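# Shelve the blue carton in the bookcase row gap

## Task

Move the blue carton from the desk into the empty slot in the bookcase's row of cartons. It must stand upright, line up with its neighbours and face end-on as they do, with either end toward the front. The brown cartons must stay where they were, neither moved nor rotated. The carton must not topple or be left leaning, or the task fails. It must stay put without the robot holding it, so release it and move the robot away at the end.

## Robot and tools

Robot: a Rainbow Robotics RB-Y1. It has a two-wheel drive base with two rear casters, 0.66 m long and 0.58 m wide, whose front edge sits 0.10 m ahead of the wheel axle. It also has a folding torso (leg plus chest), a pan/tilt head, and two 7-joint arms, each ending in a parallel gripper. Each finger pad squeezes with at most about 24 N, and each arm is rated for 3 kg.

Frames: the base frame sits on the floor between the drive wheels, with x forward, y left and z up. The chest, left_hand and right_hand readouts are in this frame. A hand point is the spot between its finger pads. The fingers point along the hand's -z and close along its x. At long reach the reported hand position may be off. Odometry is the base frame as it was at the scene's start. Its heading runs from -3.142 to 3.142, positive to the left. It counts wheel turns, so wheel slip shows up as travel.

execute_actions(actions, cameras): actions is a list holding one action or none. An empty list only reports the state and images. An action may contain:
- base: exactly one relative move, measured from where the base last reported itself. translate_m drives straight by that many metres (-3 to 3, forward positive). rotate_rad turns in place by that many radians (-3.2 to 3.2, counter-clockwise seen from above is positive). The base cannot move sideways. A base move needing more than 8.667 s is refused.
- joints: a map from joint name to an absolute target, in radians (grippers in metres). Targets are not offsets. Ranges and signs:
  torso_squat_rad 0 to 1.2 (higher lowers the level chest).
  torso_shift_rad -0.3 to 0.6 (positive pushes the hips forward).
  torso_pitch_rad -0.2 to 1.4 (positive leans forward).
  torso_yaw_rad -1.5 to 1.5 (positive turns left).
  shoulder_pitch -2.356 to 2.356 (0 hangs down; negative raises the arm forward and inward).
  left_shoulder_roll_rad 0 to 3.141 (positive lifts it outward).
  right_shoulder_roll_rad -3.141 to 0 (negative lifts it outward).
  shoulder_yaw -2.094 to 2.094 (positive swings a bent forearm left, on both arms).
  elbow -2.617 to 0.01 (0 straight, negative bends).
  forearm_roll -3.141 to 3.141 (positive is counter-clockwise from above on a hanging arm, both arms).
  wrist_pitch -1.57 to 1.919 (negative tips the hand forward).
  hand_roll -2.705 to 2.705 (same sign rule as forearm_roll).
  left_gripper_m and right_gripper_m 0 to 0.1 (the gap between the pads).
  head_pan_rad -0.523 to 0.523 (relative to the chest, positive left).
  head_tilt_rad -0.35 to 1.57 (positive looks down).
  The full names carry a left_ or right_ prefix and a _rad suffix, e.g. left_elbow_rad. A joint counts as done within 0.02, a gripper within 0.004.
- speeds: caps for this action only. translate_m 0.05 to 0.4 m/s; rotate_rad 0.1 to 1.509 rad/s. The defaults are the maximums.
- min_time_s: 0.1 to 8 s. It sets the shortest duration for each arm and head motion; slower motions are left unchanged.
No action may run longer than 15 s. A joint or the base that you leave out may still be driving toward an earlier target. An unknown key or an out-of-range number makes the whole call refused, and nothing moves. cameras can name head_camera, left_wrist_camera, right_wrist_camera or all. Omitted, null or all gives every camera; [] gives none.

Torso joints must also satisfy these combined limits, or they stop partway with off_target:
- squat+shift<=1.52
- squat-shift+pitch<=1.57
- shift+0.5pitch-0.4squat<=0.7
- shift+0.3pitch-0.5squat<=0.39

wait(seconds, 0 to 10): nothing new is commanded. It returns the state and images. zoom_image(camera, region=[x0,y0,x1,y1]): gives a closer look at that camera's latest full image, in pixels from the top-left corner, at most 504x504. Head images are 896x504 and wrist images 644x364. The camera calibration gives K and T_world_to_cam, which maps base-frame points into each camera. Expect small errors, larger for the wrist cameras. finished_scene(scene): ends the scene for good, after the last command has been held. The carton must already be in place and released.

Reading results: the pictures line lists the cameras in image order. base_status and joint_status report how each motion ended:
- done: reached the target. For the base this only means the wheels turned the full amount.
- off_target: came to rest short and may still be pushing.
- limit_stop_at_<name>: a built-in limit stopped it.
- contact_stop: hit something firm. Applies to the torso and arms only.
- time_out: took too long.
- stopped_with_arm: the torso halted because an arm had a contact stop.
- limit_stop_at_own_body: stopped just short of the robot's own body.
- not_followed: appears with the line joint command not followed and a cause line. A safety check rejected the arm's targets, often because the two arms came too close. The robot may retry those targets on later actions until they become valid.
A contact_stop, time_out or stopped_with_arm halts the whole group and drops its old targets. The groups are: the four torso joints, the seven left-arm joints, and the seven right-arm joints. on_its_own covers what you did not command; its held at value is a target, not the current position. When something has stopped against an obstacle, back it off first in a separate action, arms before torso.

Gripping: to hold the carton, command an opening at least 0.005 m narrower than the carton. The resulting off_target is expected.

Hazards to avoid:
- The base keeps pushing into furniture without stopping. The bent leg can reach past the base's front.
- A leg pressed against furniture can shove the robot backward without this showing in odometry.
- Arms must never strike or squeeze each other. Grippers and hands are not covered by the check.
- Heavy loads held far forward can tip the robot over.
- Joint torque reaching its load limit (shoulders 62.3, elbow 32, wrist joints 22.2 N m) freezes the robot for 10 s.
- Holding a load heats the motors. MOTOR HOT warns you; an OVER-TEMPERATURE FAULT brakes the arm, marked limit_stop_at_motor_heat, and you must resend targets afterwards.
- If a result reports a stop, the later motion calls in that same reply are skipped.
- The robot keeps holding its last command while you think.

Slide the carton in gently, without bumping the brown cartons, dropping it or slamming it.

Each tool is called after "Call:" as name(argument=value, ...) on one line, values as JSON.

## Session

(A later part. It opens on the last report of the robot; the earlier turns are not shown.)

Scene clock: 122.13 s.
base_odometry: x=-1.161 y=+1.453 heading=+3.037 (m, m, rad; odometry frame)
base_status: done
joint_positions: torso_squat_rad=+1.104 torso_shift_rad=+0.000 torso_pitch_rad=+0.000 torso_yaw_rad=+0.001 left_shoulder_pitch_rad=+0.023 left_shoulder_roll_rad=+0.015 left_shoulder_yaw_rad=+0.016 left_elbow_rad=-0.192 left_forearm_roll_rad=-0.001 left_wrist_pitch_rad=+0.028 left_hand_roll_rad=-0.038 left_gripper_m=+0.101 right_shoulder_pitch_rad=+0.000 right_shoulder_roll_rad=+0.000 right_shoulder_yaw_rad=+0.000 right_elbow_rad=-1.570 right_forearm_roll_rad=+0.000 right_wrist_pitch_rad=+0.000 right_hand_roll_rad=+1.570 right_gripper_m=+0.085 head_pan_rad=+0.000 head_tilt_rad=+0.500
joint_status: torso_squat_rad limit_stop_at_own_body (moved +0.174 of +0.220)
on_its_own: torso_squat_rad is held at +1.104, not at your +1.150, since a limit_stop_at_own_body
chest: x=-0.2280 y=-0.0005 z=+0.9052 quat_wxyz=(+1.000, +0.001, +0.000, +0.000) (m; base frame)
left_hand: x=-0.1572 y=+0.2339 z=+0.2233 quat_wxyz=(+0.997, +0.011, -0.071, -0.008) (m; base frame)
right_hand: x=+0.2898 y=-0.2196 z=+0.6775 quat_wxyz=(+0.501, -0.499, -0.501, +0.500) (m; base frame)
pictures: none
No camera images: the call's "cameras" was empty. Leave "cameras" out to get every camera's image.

Call:
execute_actions(actions=[{"base":{"rotate_rad":-0.5},"speeds":{"rotate_rad":0.7},"joints":{"left_elbow_rad":-1.2}}], cameras=["head_camera"])

Scene clock: 127.63 s.
base_odometry: x=-1.161 y=+1.453 heading=+2.537 (m, m, rad; odometry frame)
base_status: done
joint_positions: torso_squat_rad=+1.104 torso_shift_rad=+0.000 torso_pitch_rad=+0.000 torso_yaw_rad=+0.001 left_shoulder_pitch_rad=+0.023 left_shoulder_roll_rad=+0.015 left_shoulder_yaw_rad=+0.016 left_elbow_rad=-0.264 left_forearm_roll_rad=-0.001 left_wrist_pitch_rad=+0.028 left_hand_roll_rad=-0.038 left_gripper_m=+0.101 right_shoulder_pitch_rad=+0.000 right_shoulder_roll_rad=+0.000 right_shoulder_yaw_rad=+0.000 right_elbow_rad=-1.570 right_forearm_roll_rad=+0.000 right_wrist_pitch_rad=+0.000 right_hand_roll_rad=+1.570 right_gripper_m=+0.085 head_pan_rad=+0.000 head_tilt_rad=+0.500
joint_status: left_elbow_rad limit_stop_at_own_body (moved -0.072 of -1.008)
on_its_own: torso_squat_rad is held at +1.104, not at your +1.150, since a limit_stop_at_own_body; left_elbow_rad is held at -0.264, not at your -1.200, since a limit_stop_at_own_body
chest: x=-0.2280 y=-0.0005 z=+0.9052 quat_wxyz=(+1.000, +0.001, +0.000, +0.000) (m; base frame)
left_hand: x=-0.1224 y=+0.2347 z=+0.2279 quat_wxyz=(+0.994, +0.012, -0.107, -0.008) (m; base frame)
right_hand: x=+0.2898 y=-0.2197 z=+0.6776 quat_wxyz=(+0.501, -0.499, -0.501, +0.500) (m; base frame)
pictures: head_camera
camera_calibration (this result's frames):
head_camera: T_world_to_cam=[[-0.0172699, -0.999806, 0.00951359, -0.0108163], [-0.471564, -0.000245577, -0.881832, 0.930826], [0.881663, -0.0197154, -0.471468, 0.648649], [0, 0, 0, 1]] pos_world=[-0.133133, 0.00220274, 1.12675]
Images, in order (width x height): head_camera 896x504.

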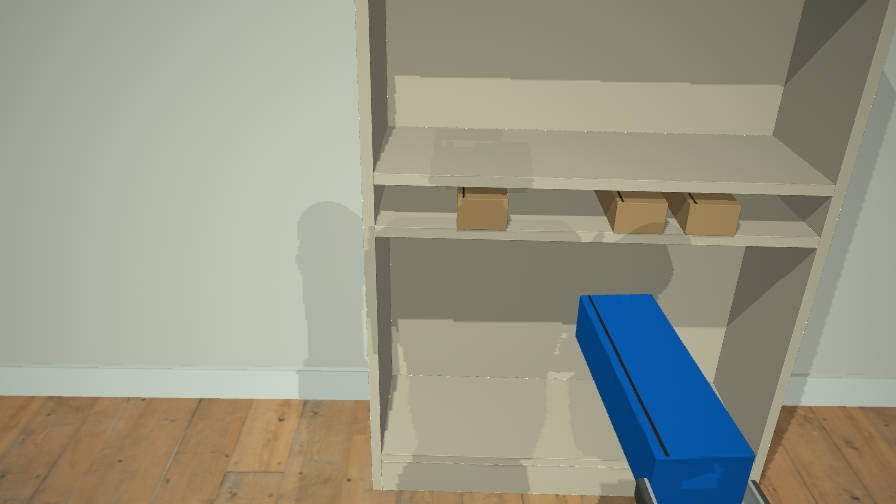

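Call:
execute_actions(actions=[{"joints":{"left_shoulder_roll_rad":0.5}}], cameras=[])

Call:
execute_actions(actions=[{"base":{"translate_m":0.3},"joints":{"torso_squat_rad":1.14,"head_tilt_rad":0.6}}], cameras=["head_camera"])

Scene clock: 133.57 s.
base_odometry: x=-1.161 y=+1.453 heading=+2.538 (m, m, rad; odometry frame)
base_status: not commanded
joint_positions: torso_squat_rad=+1.104 torso_shift_rad=+0.000 torso_pitch_rad=+0.000 torso_yaw_rad=+0.001 left_shoulder_pitch_rad=+0.023 left_shoulder_roll_rad=+0.500 left_shoulder_yaw_rad=+0.016 left_elbow_rad=-0.264 left_forearm_roll_rad=-0.001 left_wrist_pitch_rad=+0.028 left_hand_roll_rad=-0.038 left_gripper_m=+0.101 right_shoulder_pitch_rad=+0.000 right_shoulder_roll_rad=+0.000 right_shoulder_yaw_rad=+0.000 right_elbow_rad=-1.570 right_forearm_roll_rad=+0.000 right_wrist_pitch_rad=+0.000 right_hand_roll_rad=+1.570 right_gripper_m=+0.085 head_pan_rad=+0.000 head_tilt_rad=+0.500
joint_status: all done
on_its_own: torso_squat_rad is held at +1.104, not at your +1.150, since a limit_stop_at_own_body; left_elbow_rad is held at -0.264, not at your -1.200, since a limit_stop_at_own_body
chest: x=-0.2280 y=-0.0005 z=+0.9052 quat_wxyz=(+1.000, +0.001, +0.000, +0.000) (m; base frame)
left_hand: x=-0.1235 y=+0.5852 z=+0.3217 quat_wxyz=(+0.962, +0.250, -0.100, -0.039) (m; base frame)
right_hand: x=+0.2898 y=-0.2197 z=+0.6776 quat_wxyz=(+0.501, -0.499, -0.501, +0.500) (m; base frame)
pictures: none
No camera images: the call's "cameras" was empty. Leave "cameras" out to get every camera's image.

Scene clock: 135.77 s.
base_odometry: x=-1.407 y=+1.623 heading=+2.537 (m, m, rad; odometry frame)
base_status: done
joint_positions: torso_squat_rad=+1.140 torso_shift_rad=+0.000 torso_pitch_rad=+0.000 torso_yaw_rad=+0.001 left_shoulder_pitch_rad=+0.023 left_shoulder_roll_rad=+0.500 left_shoulder_yaw_rad=+0.016 left_elbow_rad=-0.264 left_forearm_roll_rad=-0.001 left_wrist_pitch_rad=+0.028 left_hand_roll_rad=-0.038 left_gripper_m=+0.101 right_shoulder_pitch_rad=+0.000 right_shoulder_roll_rad=+0.000 right_shoulder_yaw_rad=+0.000 right_elbow_rad=-1.570 right_forearm_roll_rad=+0.000 right_wrist_pitch_rad=+0.000 right_hand_roll_rad=+1.570 right_gripper_m=+0.085 head_pan_rad=+0.000 head_tilt_rad=+0.600
joint_status: all done
on_its_own: left_elbow_rad is held at -0.264, not at your -1.200, since a limit_stop_at_own_body
chest: x=-0.2280 y=-0.0005 z=+0.8822 quat_wxyz=(+1.000, +0.001, +0.000, +0.000) (m; base frame)
left_hand: x=-0.1235 y=+0.5851 z=+0.2987 quat_wxyz=(+0.962, +0.250, -0.100, -0.039) (m; base frame)
right_hand: x=+0.2898 y=-0.2197 z=+0.6546 quat_wxyz=(+0.500, -0.499, -0.501, +0.500) (m; base frame)
pictures: head_camera
camera_calibration (this result's frames):
head_camera: T_world_to_cam=[[-0.0161001, -0.999807, 0.0112974, -0.0122764], [-0.557215, -0.000409877, -0.830368, 0.83724], [0.830212, -0.0196641, -0.557101, 0.719898], [0, 0, 0, 1]] pos_world=[-0.131342, 0.00222525, 1.09641]
Images, in order (width x height): head_camera 896x504.

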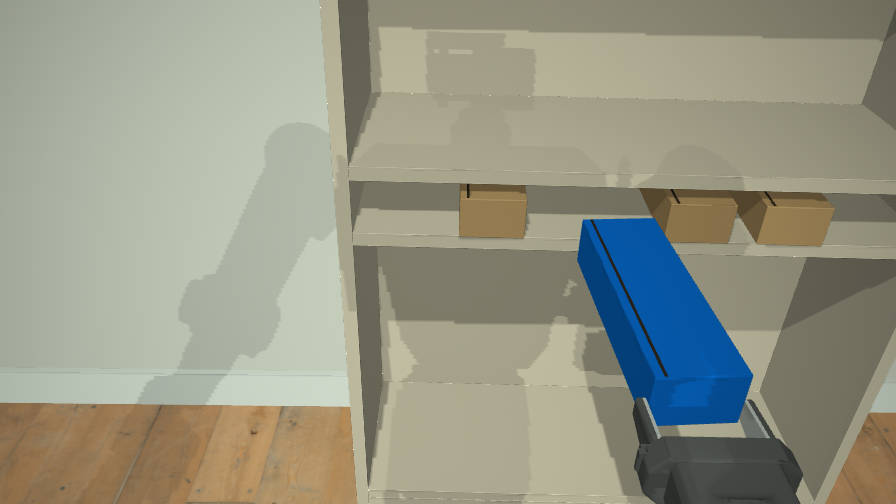

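Call:
execute_actions(actions=[{"base":{"translate_m":0.14},"speeds":{"translate_m":0.08}}], cameras=["head_camera"])

Scene clock: 142.67 s.
base_odometry: x=-1.522 y=+1.702 heading=+2.537 (m, m, rad; odometry frame)
base_status: done
joint_positions: torso_squat_rad=+1.140 torso_shift_rad=-0.001 torso_pitch_rad=-0.002 torso_yaw_rad=+0.000 left_shoulder_pitch_rad=+0.023 left_shoulder_roll_rad=+0.500 left_shoulder_yaw_rad=+0.016 left_elbow_rad=-0.264 left_forearm_roll_rad=-0.001 left_wrist_pitch_rad=+0.028 left_hand_roll_rad=-0.038 left_gripper_m=+0.101 right_shoulder_pitch_rad=+0.009 right_shoulder_roll_rad=+0.002 right_shoulder_yaw_rad=+0.005 right_elbow_rad=-1.568 right_forearm_roll_rad=+0.000 right_wrist_pitch_rad=+0.000 right_hand_roll_rad=+1.570 right_gripper_m=+0.088 head_pan_rad=+0.000 head_tilt_rad=+0.600
joint_status: not commanded
on_its_own: left_elbow_rad is held at -0.264, not at your -1.200, since a limit_stop_at_own_body
chest: x=-0.2289 y=-0.0005 z=+0.8821 quat_wxyz=(+1.000, +0.001, -0.001, +0.000) (m; base frame)
left_hand: x=-0.1232 y=+0.5850 z=+0.2986 quat_wxyz=(+0.962, +0.249, -0.101, -0.039) (m; base frame)
right_hand: x=+0.2865 y=-0.2182 z=+0.6504 quat_wxyz=(+0.502, -0.496, -0.499, +0.502) (m; base frame)
pictures: head_camera
camera_calibration (this result's frames):
head_camera: T_world_to_cam=[[-0.0164784, -0.999799, 0.0113935, -0.0123899], [-0.555695, -0.000315473, -0.831386, 0.837812], [0.831223, -0.0200313, -0.555578, 0.719455], [0, 0, 0, 1]] pos_world=[-0.132664, 0.00228853, 1.0964]
Images, in order (width x height): head_camera 896x504.

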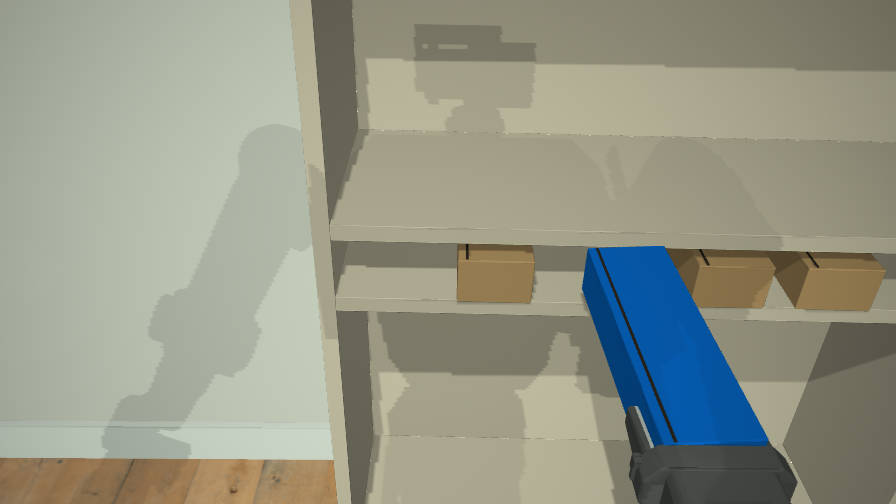

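Call:
execute_actions(actions=[{"base":{"translate_m":-0.03},"speeds":{"translate_m":0.08}}], cameras=[])

Call:
execute_actions(actions=[{"joints":{"torso_squat_rad":1.165}}], cameras=[])

Call:
execute_actions(actions=[{"base":{"translate_m":0.1},"speeds":{"translate_m":0.08}}], cameras=["head_camera"])

Scene clock: 155.33 s.
base_odometry: x=-1.497 y=+1.685 heading=+2.538 (m, m, rad; odometry frame)
base_status: done
joint_positions: torso_squat_rad=+1.140 torso_shift_rad=+0.000 torso_pitch_rad=+0.000 torso_yaw_rad=+0.001 left_shoulder_pitch_rad=+0.023 left_shoulder_roll_rad=+0.500 left_shoulder_yaw_rad=+0.016 left_elbow_rad=-0.264 left_forearm_roll_rad=-0.001 left_wrist_pitch_rad=+0.028 left_hand_roll_rad=-0.038 left_gripper_m=+0.101 right_shoulder_pitch_rad=+0.000 right_shoulder_roll_rad=+0.000 right_shoulder_yaw_rad=+0.000 right_elbow_rad=-1.570 right_forearm_roll_rad=+0.000 right_wrist_pitch_rad=+0.000 right_hand_roll_rad=+1.570 right_gripper_m=+0.088 head_pan_rad=+0.000 head_tilt_rad=+0.600
joint_status: not commanded
on_its_own: left_elbow_rad is held at -0.264, not at your -1.200, since a limit_stop_at_own_body
chest: x=-0.2281 y=-0.0005 z=+0.8822 quat_wxyz=(+1.000, +0.001, +0.000, +0.000) (m; base frame)
left_hand: x=-0.1236 y=+0.5851 z=+0.2986 quat_wxyz=(+0.962, +0.249, -0.100, -0.039) (m; base frame)
right_hand: x=+0.2896 y=-0.2196 z=+0.6545 quat_wxyz=(+0.501, -0.499, -0.501, +0.500) (m; base frame)
pictures: none
No camera images: the call's "cameras" was empty. Leave "cameras" out to get every camera's image.

Scene clock: 156.03 s.
base_odometry: x=-1.497 y=+1.685 heading=+2.538 (m, m, rad; odometry frame)
base_status: not commanded
joint_positions: torso_squat_rad=+1.165 torso_shift_rad=+0.000 torso_pitch_rad=+0.000 torso_yaw_rad=+0.001 left_shoulder_pitch_rad=+0.023 left_shoulder_roll_rad=+0.500 left_shoulder_yaw_rad=+0.016 left_elbow_rad=-0.264 left_forearm_roll_rad=-0.001 left_wrist_pitch_rad=+0.028 left_hand_roll_rad=-0.038 left_gripper_m=+0.101 right_shoulder_pitch_rad=+0.000 right_shoulder_roll_rad=+0.000 right_shoulder_yaw_rad=+0.000 right_elbow_rad=-1.570 right_forearm_roll_rad=+0.000 right_wrist_pitch_rad=+0.000 right_hand_roll_rad=+1.570 right_gripper_m=+0.088 head_pan_rad=+0.000 head_tilt_rad=+0.600
joint_status: all done
on_its_own: left_elbow_rad is held at -0.264, not at your -1.200, since a limit_stop_at_own_body
chest: x=-0.2281 y=-0.0005 z=+0.8662 quat_wxyz=(+1.000, +0.001, +0.000, +0.000) (m; base frame)
left_hand: x=-0.1235 y=+0.5851 z=+0.2826 quat_wxyz=(+0.962, +0.249, -0.100, -0.039) (m; base frame)
right_hand: x=+0.2897 y=-0.2196 z=+0.6387 quat_wxyz=(+0.500, -0.499, -0.501, +0.500) (m; base frame)
pictures: none
No camera images: the call's "cameras" was empty. Leave "cameras" out to get every camera's image.

Scene clock: 157.93 s.
base_odometry: x=-1.580 y=+1.742 heading=+2.537 (m, m, rad; odometry frame)
base_status: done
joint_positions: torso_squat_rad=+1.165 torso_shift_rad=+0.000 torso_pitch_rad=+0.000 torso_yaw_rad=+0.001 left_shoulder_pitch_rad=+0.023 left_shoulder_roll_rad=+0.500 left_shoulder_yaw_rad=+0.016 left_elbow_rad=-0.264 left_forearm_roll_rad=-0.001 left_wrist_pitch_rad=+0.028 left_hand_roll_rad=-0.038 left_gripper_m=+0.101 right_shoulder_pitch_rad=+0.000 right_shoulder_roll_rad=+0.000 right_shoulder_yaw_rad=+0.000 right_elbow_rad=-1.570 right_forearm_roll_rad=+0.000 right_wrist_pitch_rad=+0.000 right_hand_roll_rad=+1.570 right_gripper_m=+0.088 head_pan_rad=+0.000 head_tilt_rad=+0.600
joint_status: not commanded
on_its_own: left_elbow_rad is held at -0.264, not at your -1.200, since a limit_stop_at_own_body
chest: x=-0.2280 y=-0.0005 z=+0.8663 quat_wxyz=(+1.000, +0.001, +0.000, +0.000) (m; base frame)
left_hand: x=-0.1235 y=+0.5851 z=+0.2826 quat_wxyz=(+0.962, +0.249, -0.100, -0.039) (m; base frame)
right_hand: x=+0.2898 y=-0.2195 z=+0.6386 quat_wxyz=(+0.500, -0.499, -0.501, +0.500) (m; base frame)
pictures: head_camera
camera_calibration (this result's frames):
head_camera: T_world_to_cam=[[-0.0161183, -0.999806, 0.0113344, -0.0121014], [-0.557177, -0.000431319, -0.830393, 0.823973], [0.830237, -0.0196998, -0.557062, 0.710983], [0, 0, 0, 1]] pos_world=[-0.13138, 0.00226259, 1.08042]
Images, in order (width x height): head_camera 896x504.

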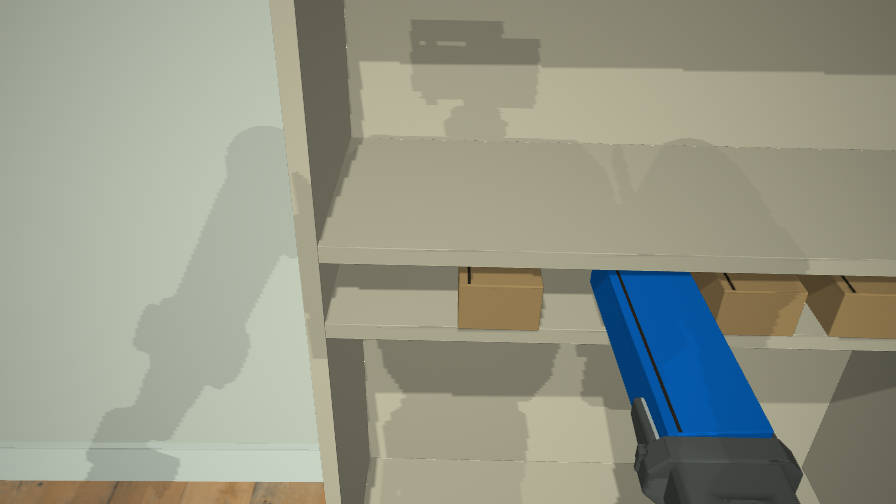

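Going in. Continue.

Call:
execute_actions(actions=[{"base":{"translate_m":0.1},"speeds":{"translate_m":0.08},"joints":{"head_tilt_rad":0.8}}], cameras=["head_camera"])

Scene clock: 167.90 s.
base_odometry: x=-1.662 y=+1.799 heading=+2.537 (m, m, rad; odometry frame)
base_status: done
joint_positions: torso_squat_rad=+1.165 torso_shift_rad=+0.000 torso_pitch_rad=+0.000 torso_yaw_rad=+0.001 left_shoulder_pitch_rad=+0.023 left_shoulder_roll_rad=+0.500 left_shoulder_yaw_rad=+0.016 left_elbow_rad=-0.264 left_forearm_roll_rad=-0.001 left_wrist_pitch_rad=+0.028 left_hand_roll_rad=-0.038 left_gripper_m=+0.101 right_shoulder_pitch_rad=+0.000 right_shoulder_roll_rad=+0.000 right_shoulder_yaw_rad=+0.000 right_elbow_rad=-1.570 right_forearm_roll_rad=+0.000 right_wrist_pitch_rad=+0.000 right_hand_roll_rad=+1.570 right_gripper_m=+0.088 head_pan_rad=+0.000 head_tilt_rad=+0.800
joint_status: all done
on_its_own: left_elbow_rad is held at -0.264, not at your -1.200, since a limit_stop_at_own_body
chest: x=-0.2280 y=-0.0005 z=+0.8663 quat_wxyz=(+1.000, +0.001, +0.000, +0.000) (m; base frame)
left_hand: x=-0.1235 y=+0.5851 z=+0.2826 quat_wxyz=(+0.962, +0.249, -0.100, -0.039) (m; base frame)
right_hand: x=+0.2898 y=-0.2195 z=+0.6386 quat_wxyz=(+0.500, -0.499, -0.501, +0.500) (m; base frame)
pictures: head_camera
camera_calibration (this result's frames):
head_camera: T_world_to_cam=[[-0.0132736, -0.999807, 0.0145064, -0.0148974], [-0.711064, -0.00076157, -0.703127, 0.656578], [0.703002, -0.019648, -0.710917, 0.848817], [0, 0, 0, 1]] pos_world=[-0.130048, 0.00228303, 1.06531]
Images, in order (width x height): head_camera 896x504.

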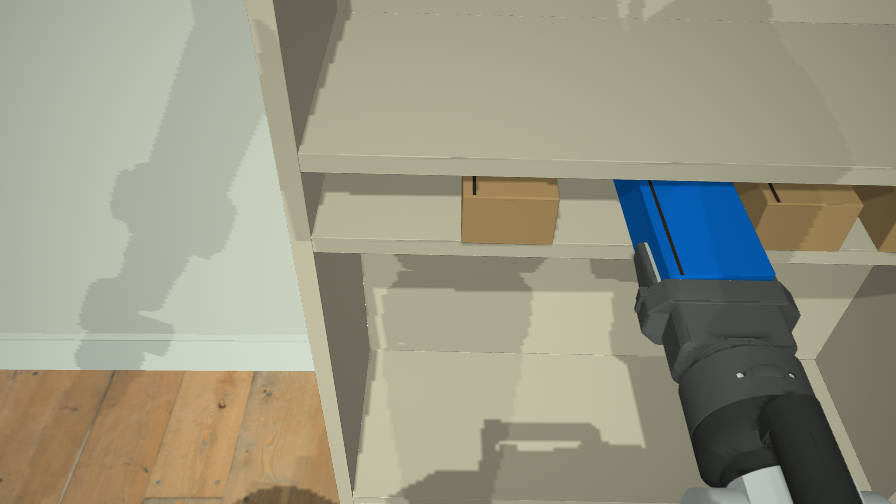

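Call:
execute_actions(actions=[{"joints":{"right_gripper_m":0.1}}], cameras=[])

Call:
execute_actions(actions=[{"base":{"translate_m":-0.12},"speeds":{"translate_m":0.1}}], cameras=[])

Call:
execute_actions(actions=[{"joints":{"right_gripper_m":0.04}}], cameras=[])

Call:
execute_actions(actions=[{"base":{"translate_m":0.11},"speeds":{"translate_m":0.08}}], cameras=["head_camera"])

Scene clock: 174.27 s.
base_odometry: x=-1.662 y=+1.799 heading=+2.537 (m, m, rad; odometry frame)
base_status: not commanded
joint_positions: torso_squat_rad=+1.165 torso_shift_rad=+0.000 torso_pitch_rad=+0.000 torso_yaw_rad=+0.001 left_shoulder_pitch_rad=+0.023 left_shoulder_roll_rad=+0.500 left_shoulder_yaw_rad=+0.016 left_elbow_rad=-0.264 left_forearm_roll_rad=-0.001 left_wrist_pitch_rad=+0.028 left_hand_roll_rad=-0.038 left_gripper_m=+0.101 right_shoulder_pitch_rad=+0.000 right_shoulder_roll_rad=+0.000 right_shoulder_yaw_rad=+0.000 right_elbow_rad=-1.570 right_forearm_roll_rad=+0.000 right_wrist_pitch_rad=+0.000 right_hand_roll_rad=+1.570 right_gripper_m=+0.100 head_pan_rad=+0.000 head_tilt_rad=+0.800
joint_status: all done
on_its_own: left_elbow_rad is held at -0.264, not at your -1.200, since a limit_stop_at_own_body
chest: x=-0.2280 y=-0.0005 z=+0.8663 quat_wxyz=(+1.000, +0.001, +0.000, +0.000) (m; base frame)
left_hand: x=-0.1235 y=+0.5851 z=+0.2826 quat_wxyz=(+0.962, +0.249, -0.100, -0.039) (m; base frame)
right_hand: x=+0.2898 y=-0.2195 z=+0.6386 quat_wxyz=(+0.500, -0.499, -0.501, +0.500) (m; base frame)
pictures: none
No camera images: the call's "cameras" was empty. Leave "cameras" out to get every camera's image.

Scene clock: 176.30 s.
base_odometry: x=-1.563 y=+1.731 heading=+2.538 (m, m, rad; odometry frame)
base_status: done
joint_positions: torso_squat_rad=+1.165 torso_shift_rad=+0.000 torso_pitch_rad=+0.000 torso_yaw_rad=+0.001 left_shoulder_pitch_rad=+0.023 left_shoulder_roll_rad=+0.500 left_shoulder_yaw_rad=+0.016 left_elbow_rad=-0.264 left_forearm_roll_rad=-0.001 left_wrist_pitch_rad=+0.028 left_hand_roll_rad=-0.038 left_gripper_m=+0.101 right_shoulder_pitch_rad=+0.000 right_shoulder_roll_rad=+0.000 right_shoulder_yaw_rad=+0.000 right_elbow_rad=-1.570 right_forearm_roll_rad=+0.000 right_wrist_pitch_rad=+0.000 right_hand_roll_rad=+1.570 right_gripper_m=+0.100 head_pan_rad=+0.000 head_tilt_rad=+0.800
joint_status: not commanded
on_its_own: left_elbow_rad is held at -0.264, not at your -1.200, since a limit_stop_at_own_body
chest: x=-0.2280 y=-0.0005 z=+0.8662 quat_wxyz=(+1.000, +0.001, +0.000, +0.000) (m; base frame)
left_hand: x=-0.1236 y=+0.5851 z=+0.2826 quat_wxyz=(+0.962, +0.249, -0.100, -0.039) (m; base frame)
right_hand: x=+0.2898 y=-0.2195 z=+0.6387 quat_wxyz=(+0.500, -0.499, -0.501, +0.500) (m; base frame)
pictures: none
No camera images: the call's "cameras" was empty. Leave "cameras" out to get every camera's image.

Scene clock: 177.40 s.
base_odometry: x=-1.563 y=+1.731 heading=+2.538 (m, m, rad; odometry frame)
base_status: not commanded
joint_positions: torso_squat_rad=+1.165 torso_shift_rad=+0.000 torso_pitch_rad=+0.000 torso_yaw_rad=+0.001 left_shoulder_pitch_rad=+0.023 left_shoulder_roll_rad=+0.500 left_shoulder_yaw_rad=+0.016 left_elbow_rad=-0.264 left_forearm_roll_rad=-0.001 left_wrist_pitch_rad=+0.028 left_hand_roll_rad=-0.038 left_gripper_m=+0.101 right_shoulder_pitch_rad=+0.000 right_shoulder_roll_rad=+0.000 right_shoulder_yaw_rad=+0.000 right_elbow_rad=-1.570 right_forearm_roll_rad=+0.000 right_wrist_pitch_rad=+0.000 right_hand_roll_rad=+1.570 right_gripper_m=+0.040 head_pan_rad=+0.000 head_tilt_rad=+0.800
joint_status: all done
on_its_own: left_elbow_rad is held at -0.264, not at your -1.200, since a limit_stop_at_own_body
chest: x=-0.2280 y=-0.0005 z=+0.8662 quat_wxyz=(+1.000, +0.001, +0.000, +0.000) (m; base frame)
left_hand: x=-0.1236 y=+0.5851 z=+0.2826 quat_wxyz=(+0.962, +0.249, -0.100, -0.039) (m; base frame)
right_hand: x=+0.2898 y=-0.2195 z=+0.6387 quat_wxyz=(+0.500, -0.499, -0.501, +0.500) (m; base frame)
pictures: none
No camera images: the call's "cameras" was empty. Leave "cameras" out to get every camera's image.

Scene clock: 179.57 s.
base_odometry: x=-1.654 y=+1.793 heading=+2.537 (m, m, rad; odometry frame)
base_status: done
joint_positions: torso_squat_rad=+1.165 torso_shift_rad=+0.000 torso_pitch_rad=+0.000 torso_yaw_rad=+0.001 left_shoulder_pitch_rad=+0.023 left_shoulder_roll_rad=+0.500 left_shoulder_yaw_rad=+0.016 left_elbow_rad=-0.264 left_forearm_roll_rad=-0.001 left_wrist_pitch_rad=+0.028 left_hand_roll_rad=-0.038 left_gripper_m=+0.101 right_shoulder_pitch_rad=+0.000 right_shoulder_roll_rad=+0.000 right_shoulder_yaw_rad=+0.000 right_elbow_rad=-1.570 right_forearm_roll_rad=+0.000 right_wrist_pitch_rad=+0.000 right_hand_roll_rad=+1.570 right_gripper_m=+0.040 head_pan_rad=+0.000 head_tilt_rad=+0.800
joint_status: not commanded
on_its_own: left_elbow_rad is held at -0.264, not at your -1.200, since a limit_stop_at_own_body
chest: x=-0.2280 y=-0.0005 z=+0.8663 quat_wxyz=(+1.000, +0.001, +0.000, +0.000) (m; base frame)
left_hand: x=-0.1235 y=+0.5851 z=+0.2826 quat_wxyz=(+0.962, +0.249, -0.100, -0.039) (m; base frame)
right_hand: x=+0.2898 y=-0.2195 z=+0.6387 quat_wxyz=(+0.500, -0.499, -0.501, +0.500) (m; base frame)
pictures: head_camera
camera_calibration (this result's frames):
head_camera: T_world_to_cam=[[-0.0132627, -0.999807, 0.0145063, -0.0148949], [-0.711059, -0.000769412, -0.703132, 0.656579], [0.703007, -0.0196403, -0.710912, 0.848817], [0, 0, 0, 1]] pos_world=[-0.130055, 0.00228409, 1.06531]
Images, in order (width x height): head_camera 896x504.

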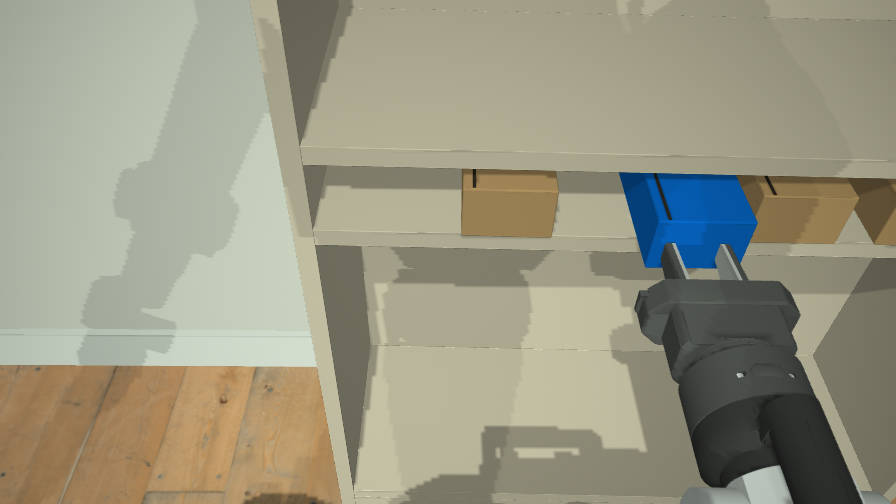

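About 27 px left, roughly 0.035 m.

Call:
execute_actions(actions=[{"base":{"translate_m":0.034},"speeds":{"translate_m":0.06}}], cameras=[])

Call:
execute_actions(actions=[{"base":{"translate_m":-0.3},"joints":{"head_tilt_rad":0.6}}], cameras=["head_camera"])

Scene clock: 190.37 s.
base_odometry: x=-1.682 y=+1.813 heading=+2.536 (m, m, rad; odometry frame)
base_status: done
joint_positions: torso_squat_rad=+1.165 torso_shift_rad=+0.000 torso_pitch_rad=+0.000 torso_yaw_rad=+0.001 left_shoulder_pitch_rad=+0.023 left_shoulder_roll_rad=+0.500 left_shoulder_yaw_rad=+0.016 left_elbow_rad=-0.264 left_forearm_roll_rad=-0.001 left_wrist_pitch_rad=+0.028 left_hand_roll_rad=-0.038 left_gripper_m=+0.101 right_shoulder_pitch_rad=+0.000 right_shoulder_roll_rad=+0.000 right_shoulder_yaw_rad=+0.000 right_elbow_rad=-1.570 right_forearm_roll_rad=+0.000 right_wrist_pitch_rad=+0.000 right_hand_roll_rad=+1.570 right_gripper_m=+0.040 head_pan_rad=+0.000 head_tilt_rad=+0.800
joint_status: not commanded
on_its_own: left_elbow_rad is held at -0.264, not at your -1.200, since a limit_stop_at_own_body
chest: x=-0.2280 y=-0.0005 z=+0.8663 quat_wxyz=(+1.000, +0.001, +0.000, +0.000) (m; base frame)
left_hand: x=-0.1235 y=+0.5851 z=+0.2826 quat_wxyz=(+0.962, +0.249, -0.100, -0.039) (m; base frame)
right_hand: x=+0.2898 y=-0.2195 z=+0.6387 quat_wxyz=(+0.500, -0.499, -0.501, +0.500) (m; base frame)
pictures: none
No camera images: the call's "cameras" was empty. Leave "cameras" out to get every camera's image.

Scene clock: 192.77 s.
base_odometry: x=-1.435 y=+1.642 heading=+2.535 (m, m, rad; odometry frame)
base_status: done
joint_positions: torso_squat_rad=+1.165 torso_shift_rad=+0.000 torso_pitch_rad=+0.000 torso_yaw_rad=+0.001 left_shoulder_pitch_rad=+0.023 left_shoulder_roll_rad=+0.500 left_shoulder_yaw_rad=+0.016 left_elbow_rad=-0.264 left_forearm_roll_rad=-0.001 left_wrist_pitch_rad=+0.028 left_hand_roll_rad=-0.038 left_gripper_m=+0.101 right_shoulder_pitch_rad=+0.000 right_shoulder_roll_rad=+0.000 right_shoulder_yaw_rad=+0.000 right_elbow_rad=-1.570 right_forearm_roll_rad=+0.000 right_wrist_pitch_rad=+0.000 right_hand_roll_rad=+1.570 right_gripper_m=+0.040 head_pan_rad=+0.000 head_tilt_rad=+0.600
joint_status: all done
on_its_own: left_elbow_rad is held at -0.264, not at your -1.200, since a limit_stop_at_own_body
chest: x=-0.2280 y=-0.0005 z=+0.8662 quat_wxyz=(+1.000, +0.001, +0.000, +0.000) (m; base frame)
left_hand: x=-0.1236 y=+0.5851 z=+0.2826 quat_wxyz=(+0.962, +0.249, -0.100, -0.039) (m; base frame)
right_hand: x=+0.2898 y=-0.2195 z=+0.6388 quat_wxyz=(+0.500, -0.499, -0.501, +0.500) (m; base frame)
pictures: head_camera
camera_calibration (this result's frames):
head_camera: T_world_to_cam=[[-0.0161028, -0.999806, 0.0113339, -0.0120986], [-0.557147, -0.000440276, -0.830414, 0.823941], [0.830257, -0.0196866, -0.557032, 0.711024], [0, 0, 0, 1]] pos_world=[-0.131471, 0.00226416, 1.08041]
Images, in order (width x height): head_camera 896x504.

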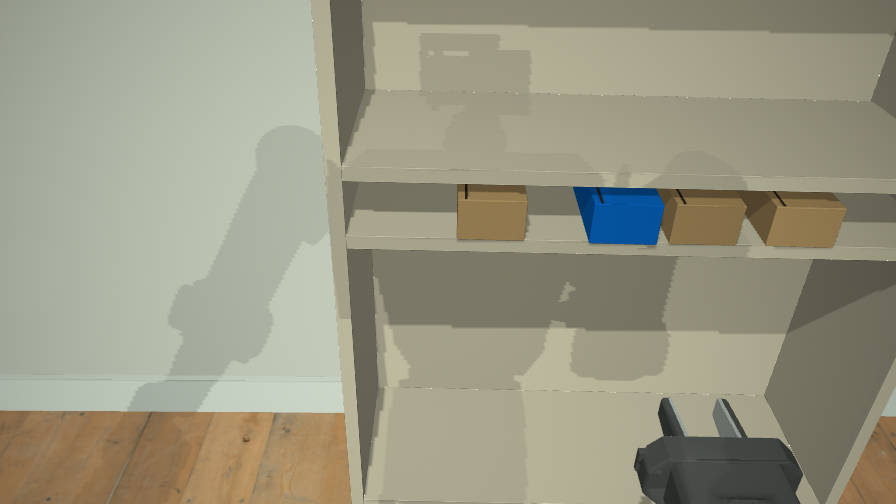

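Call:
finished_scene(scene=1)

The scene is finished: the task was done.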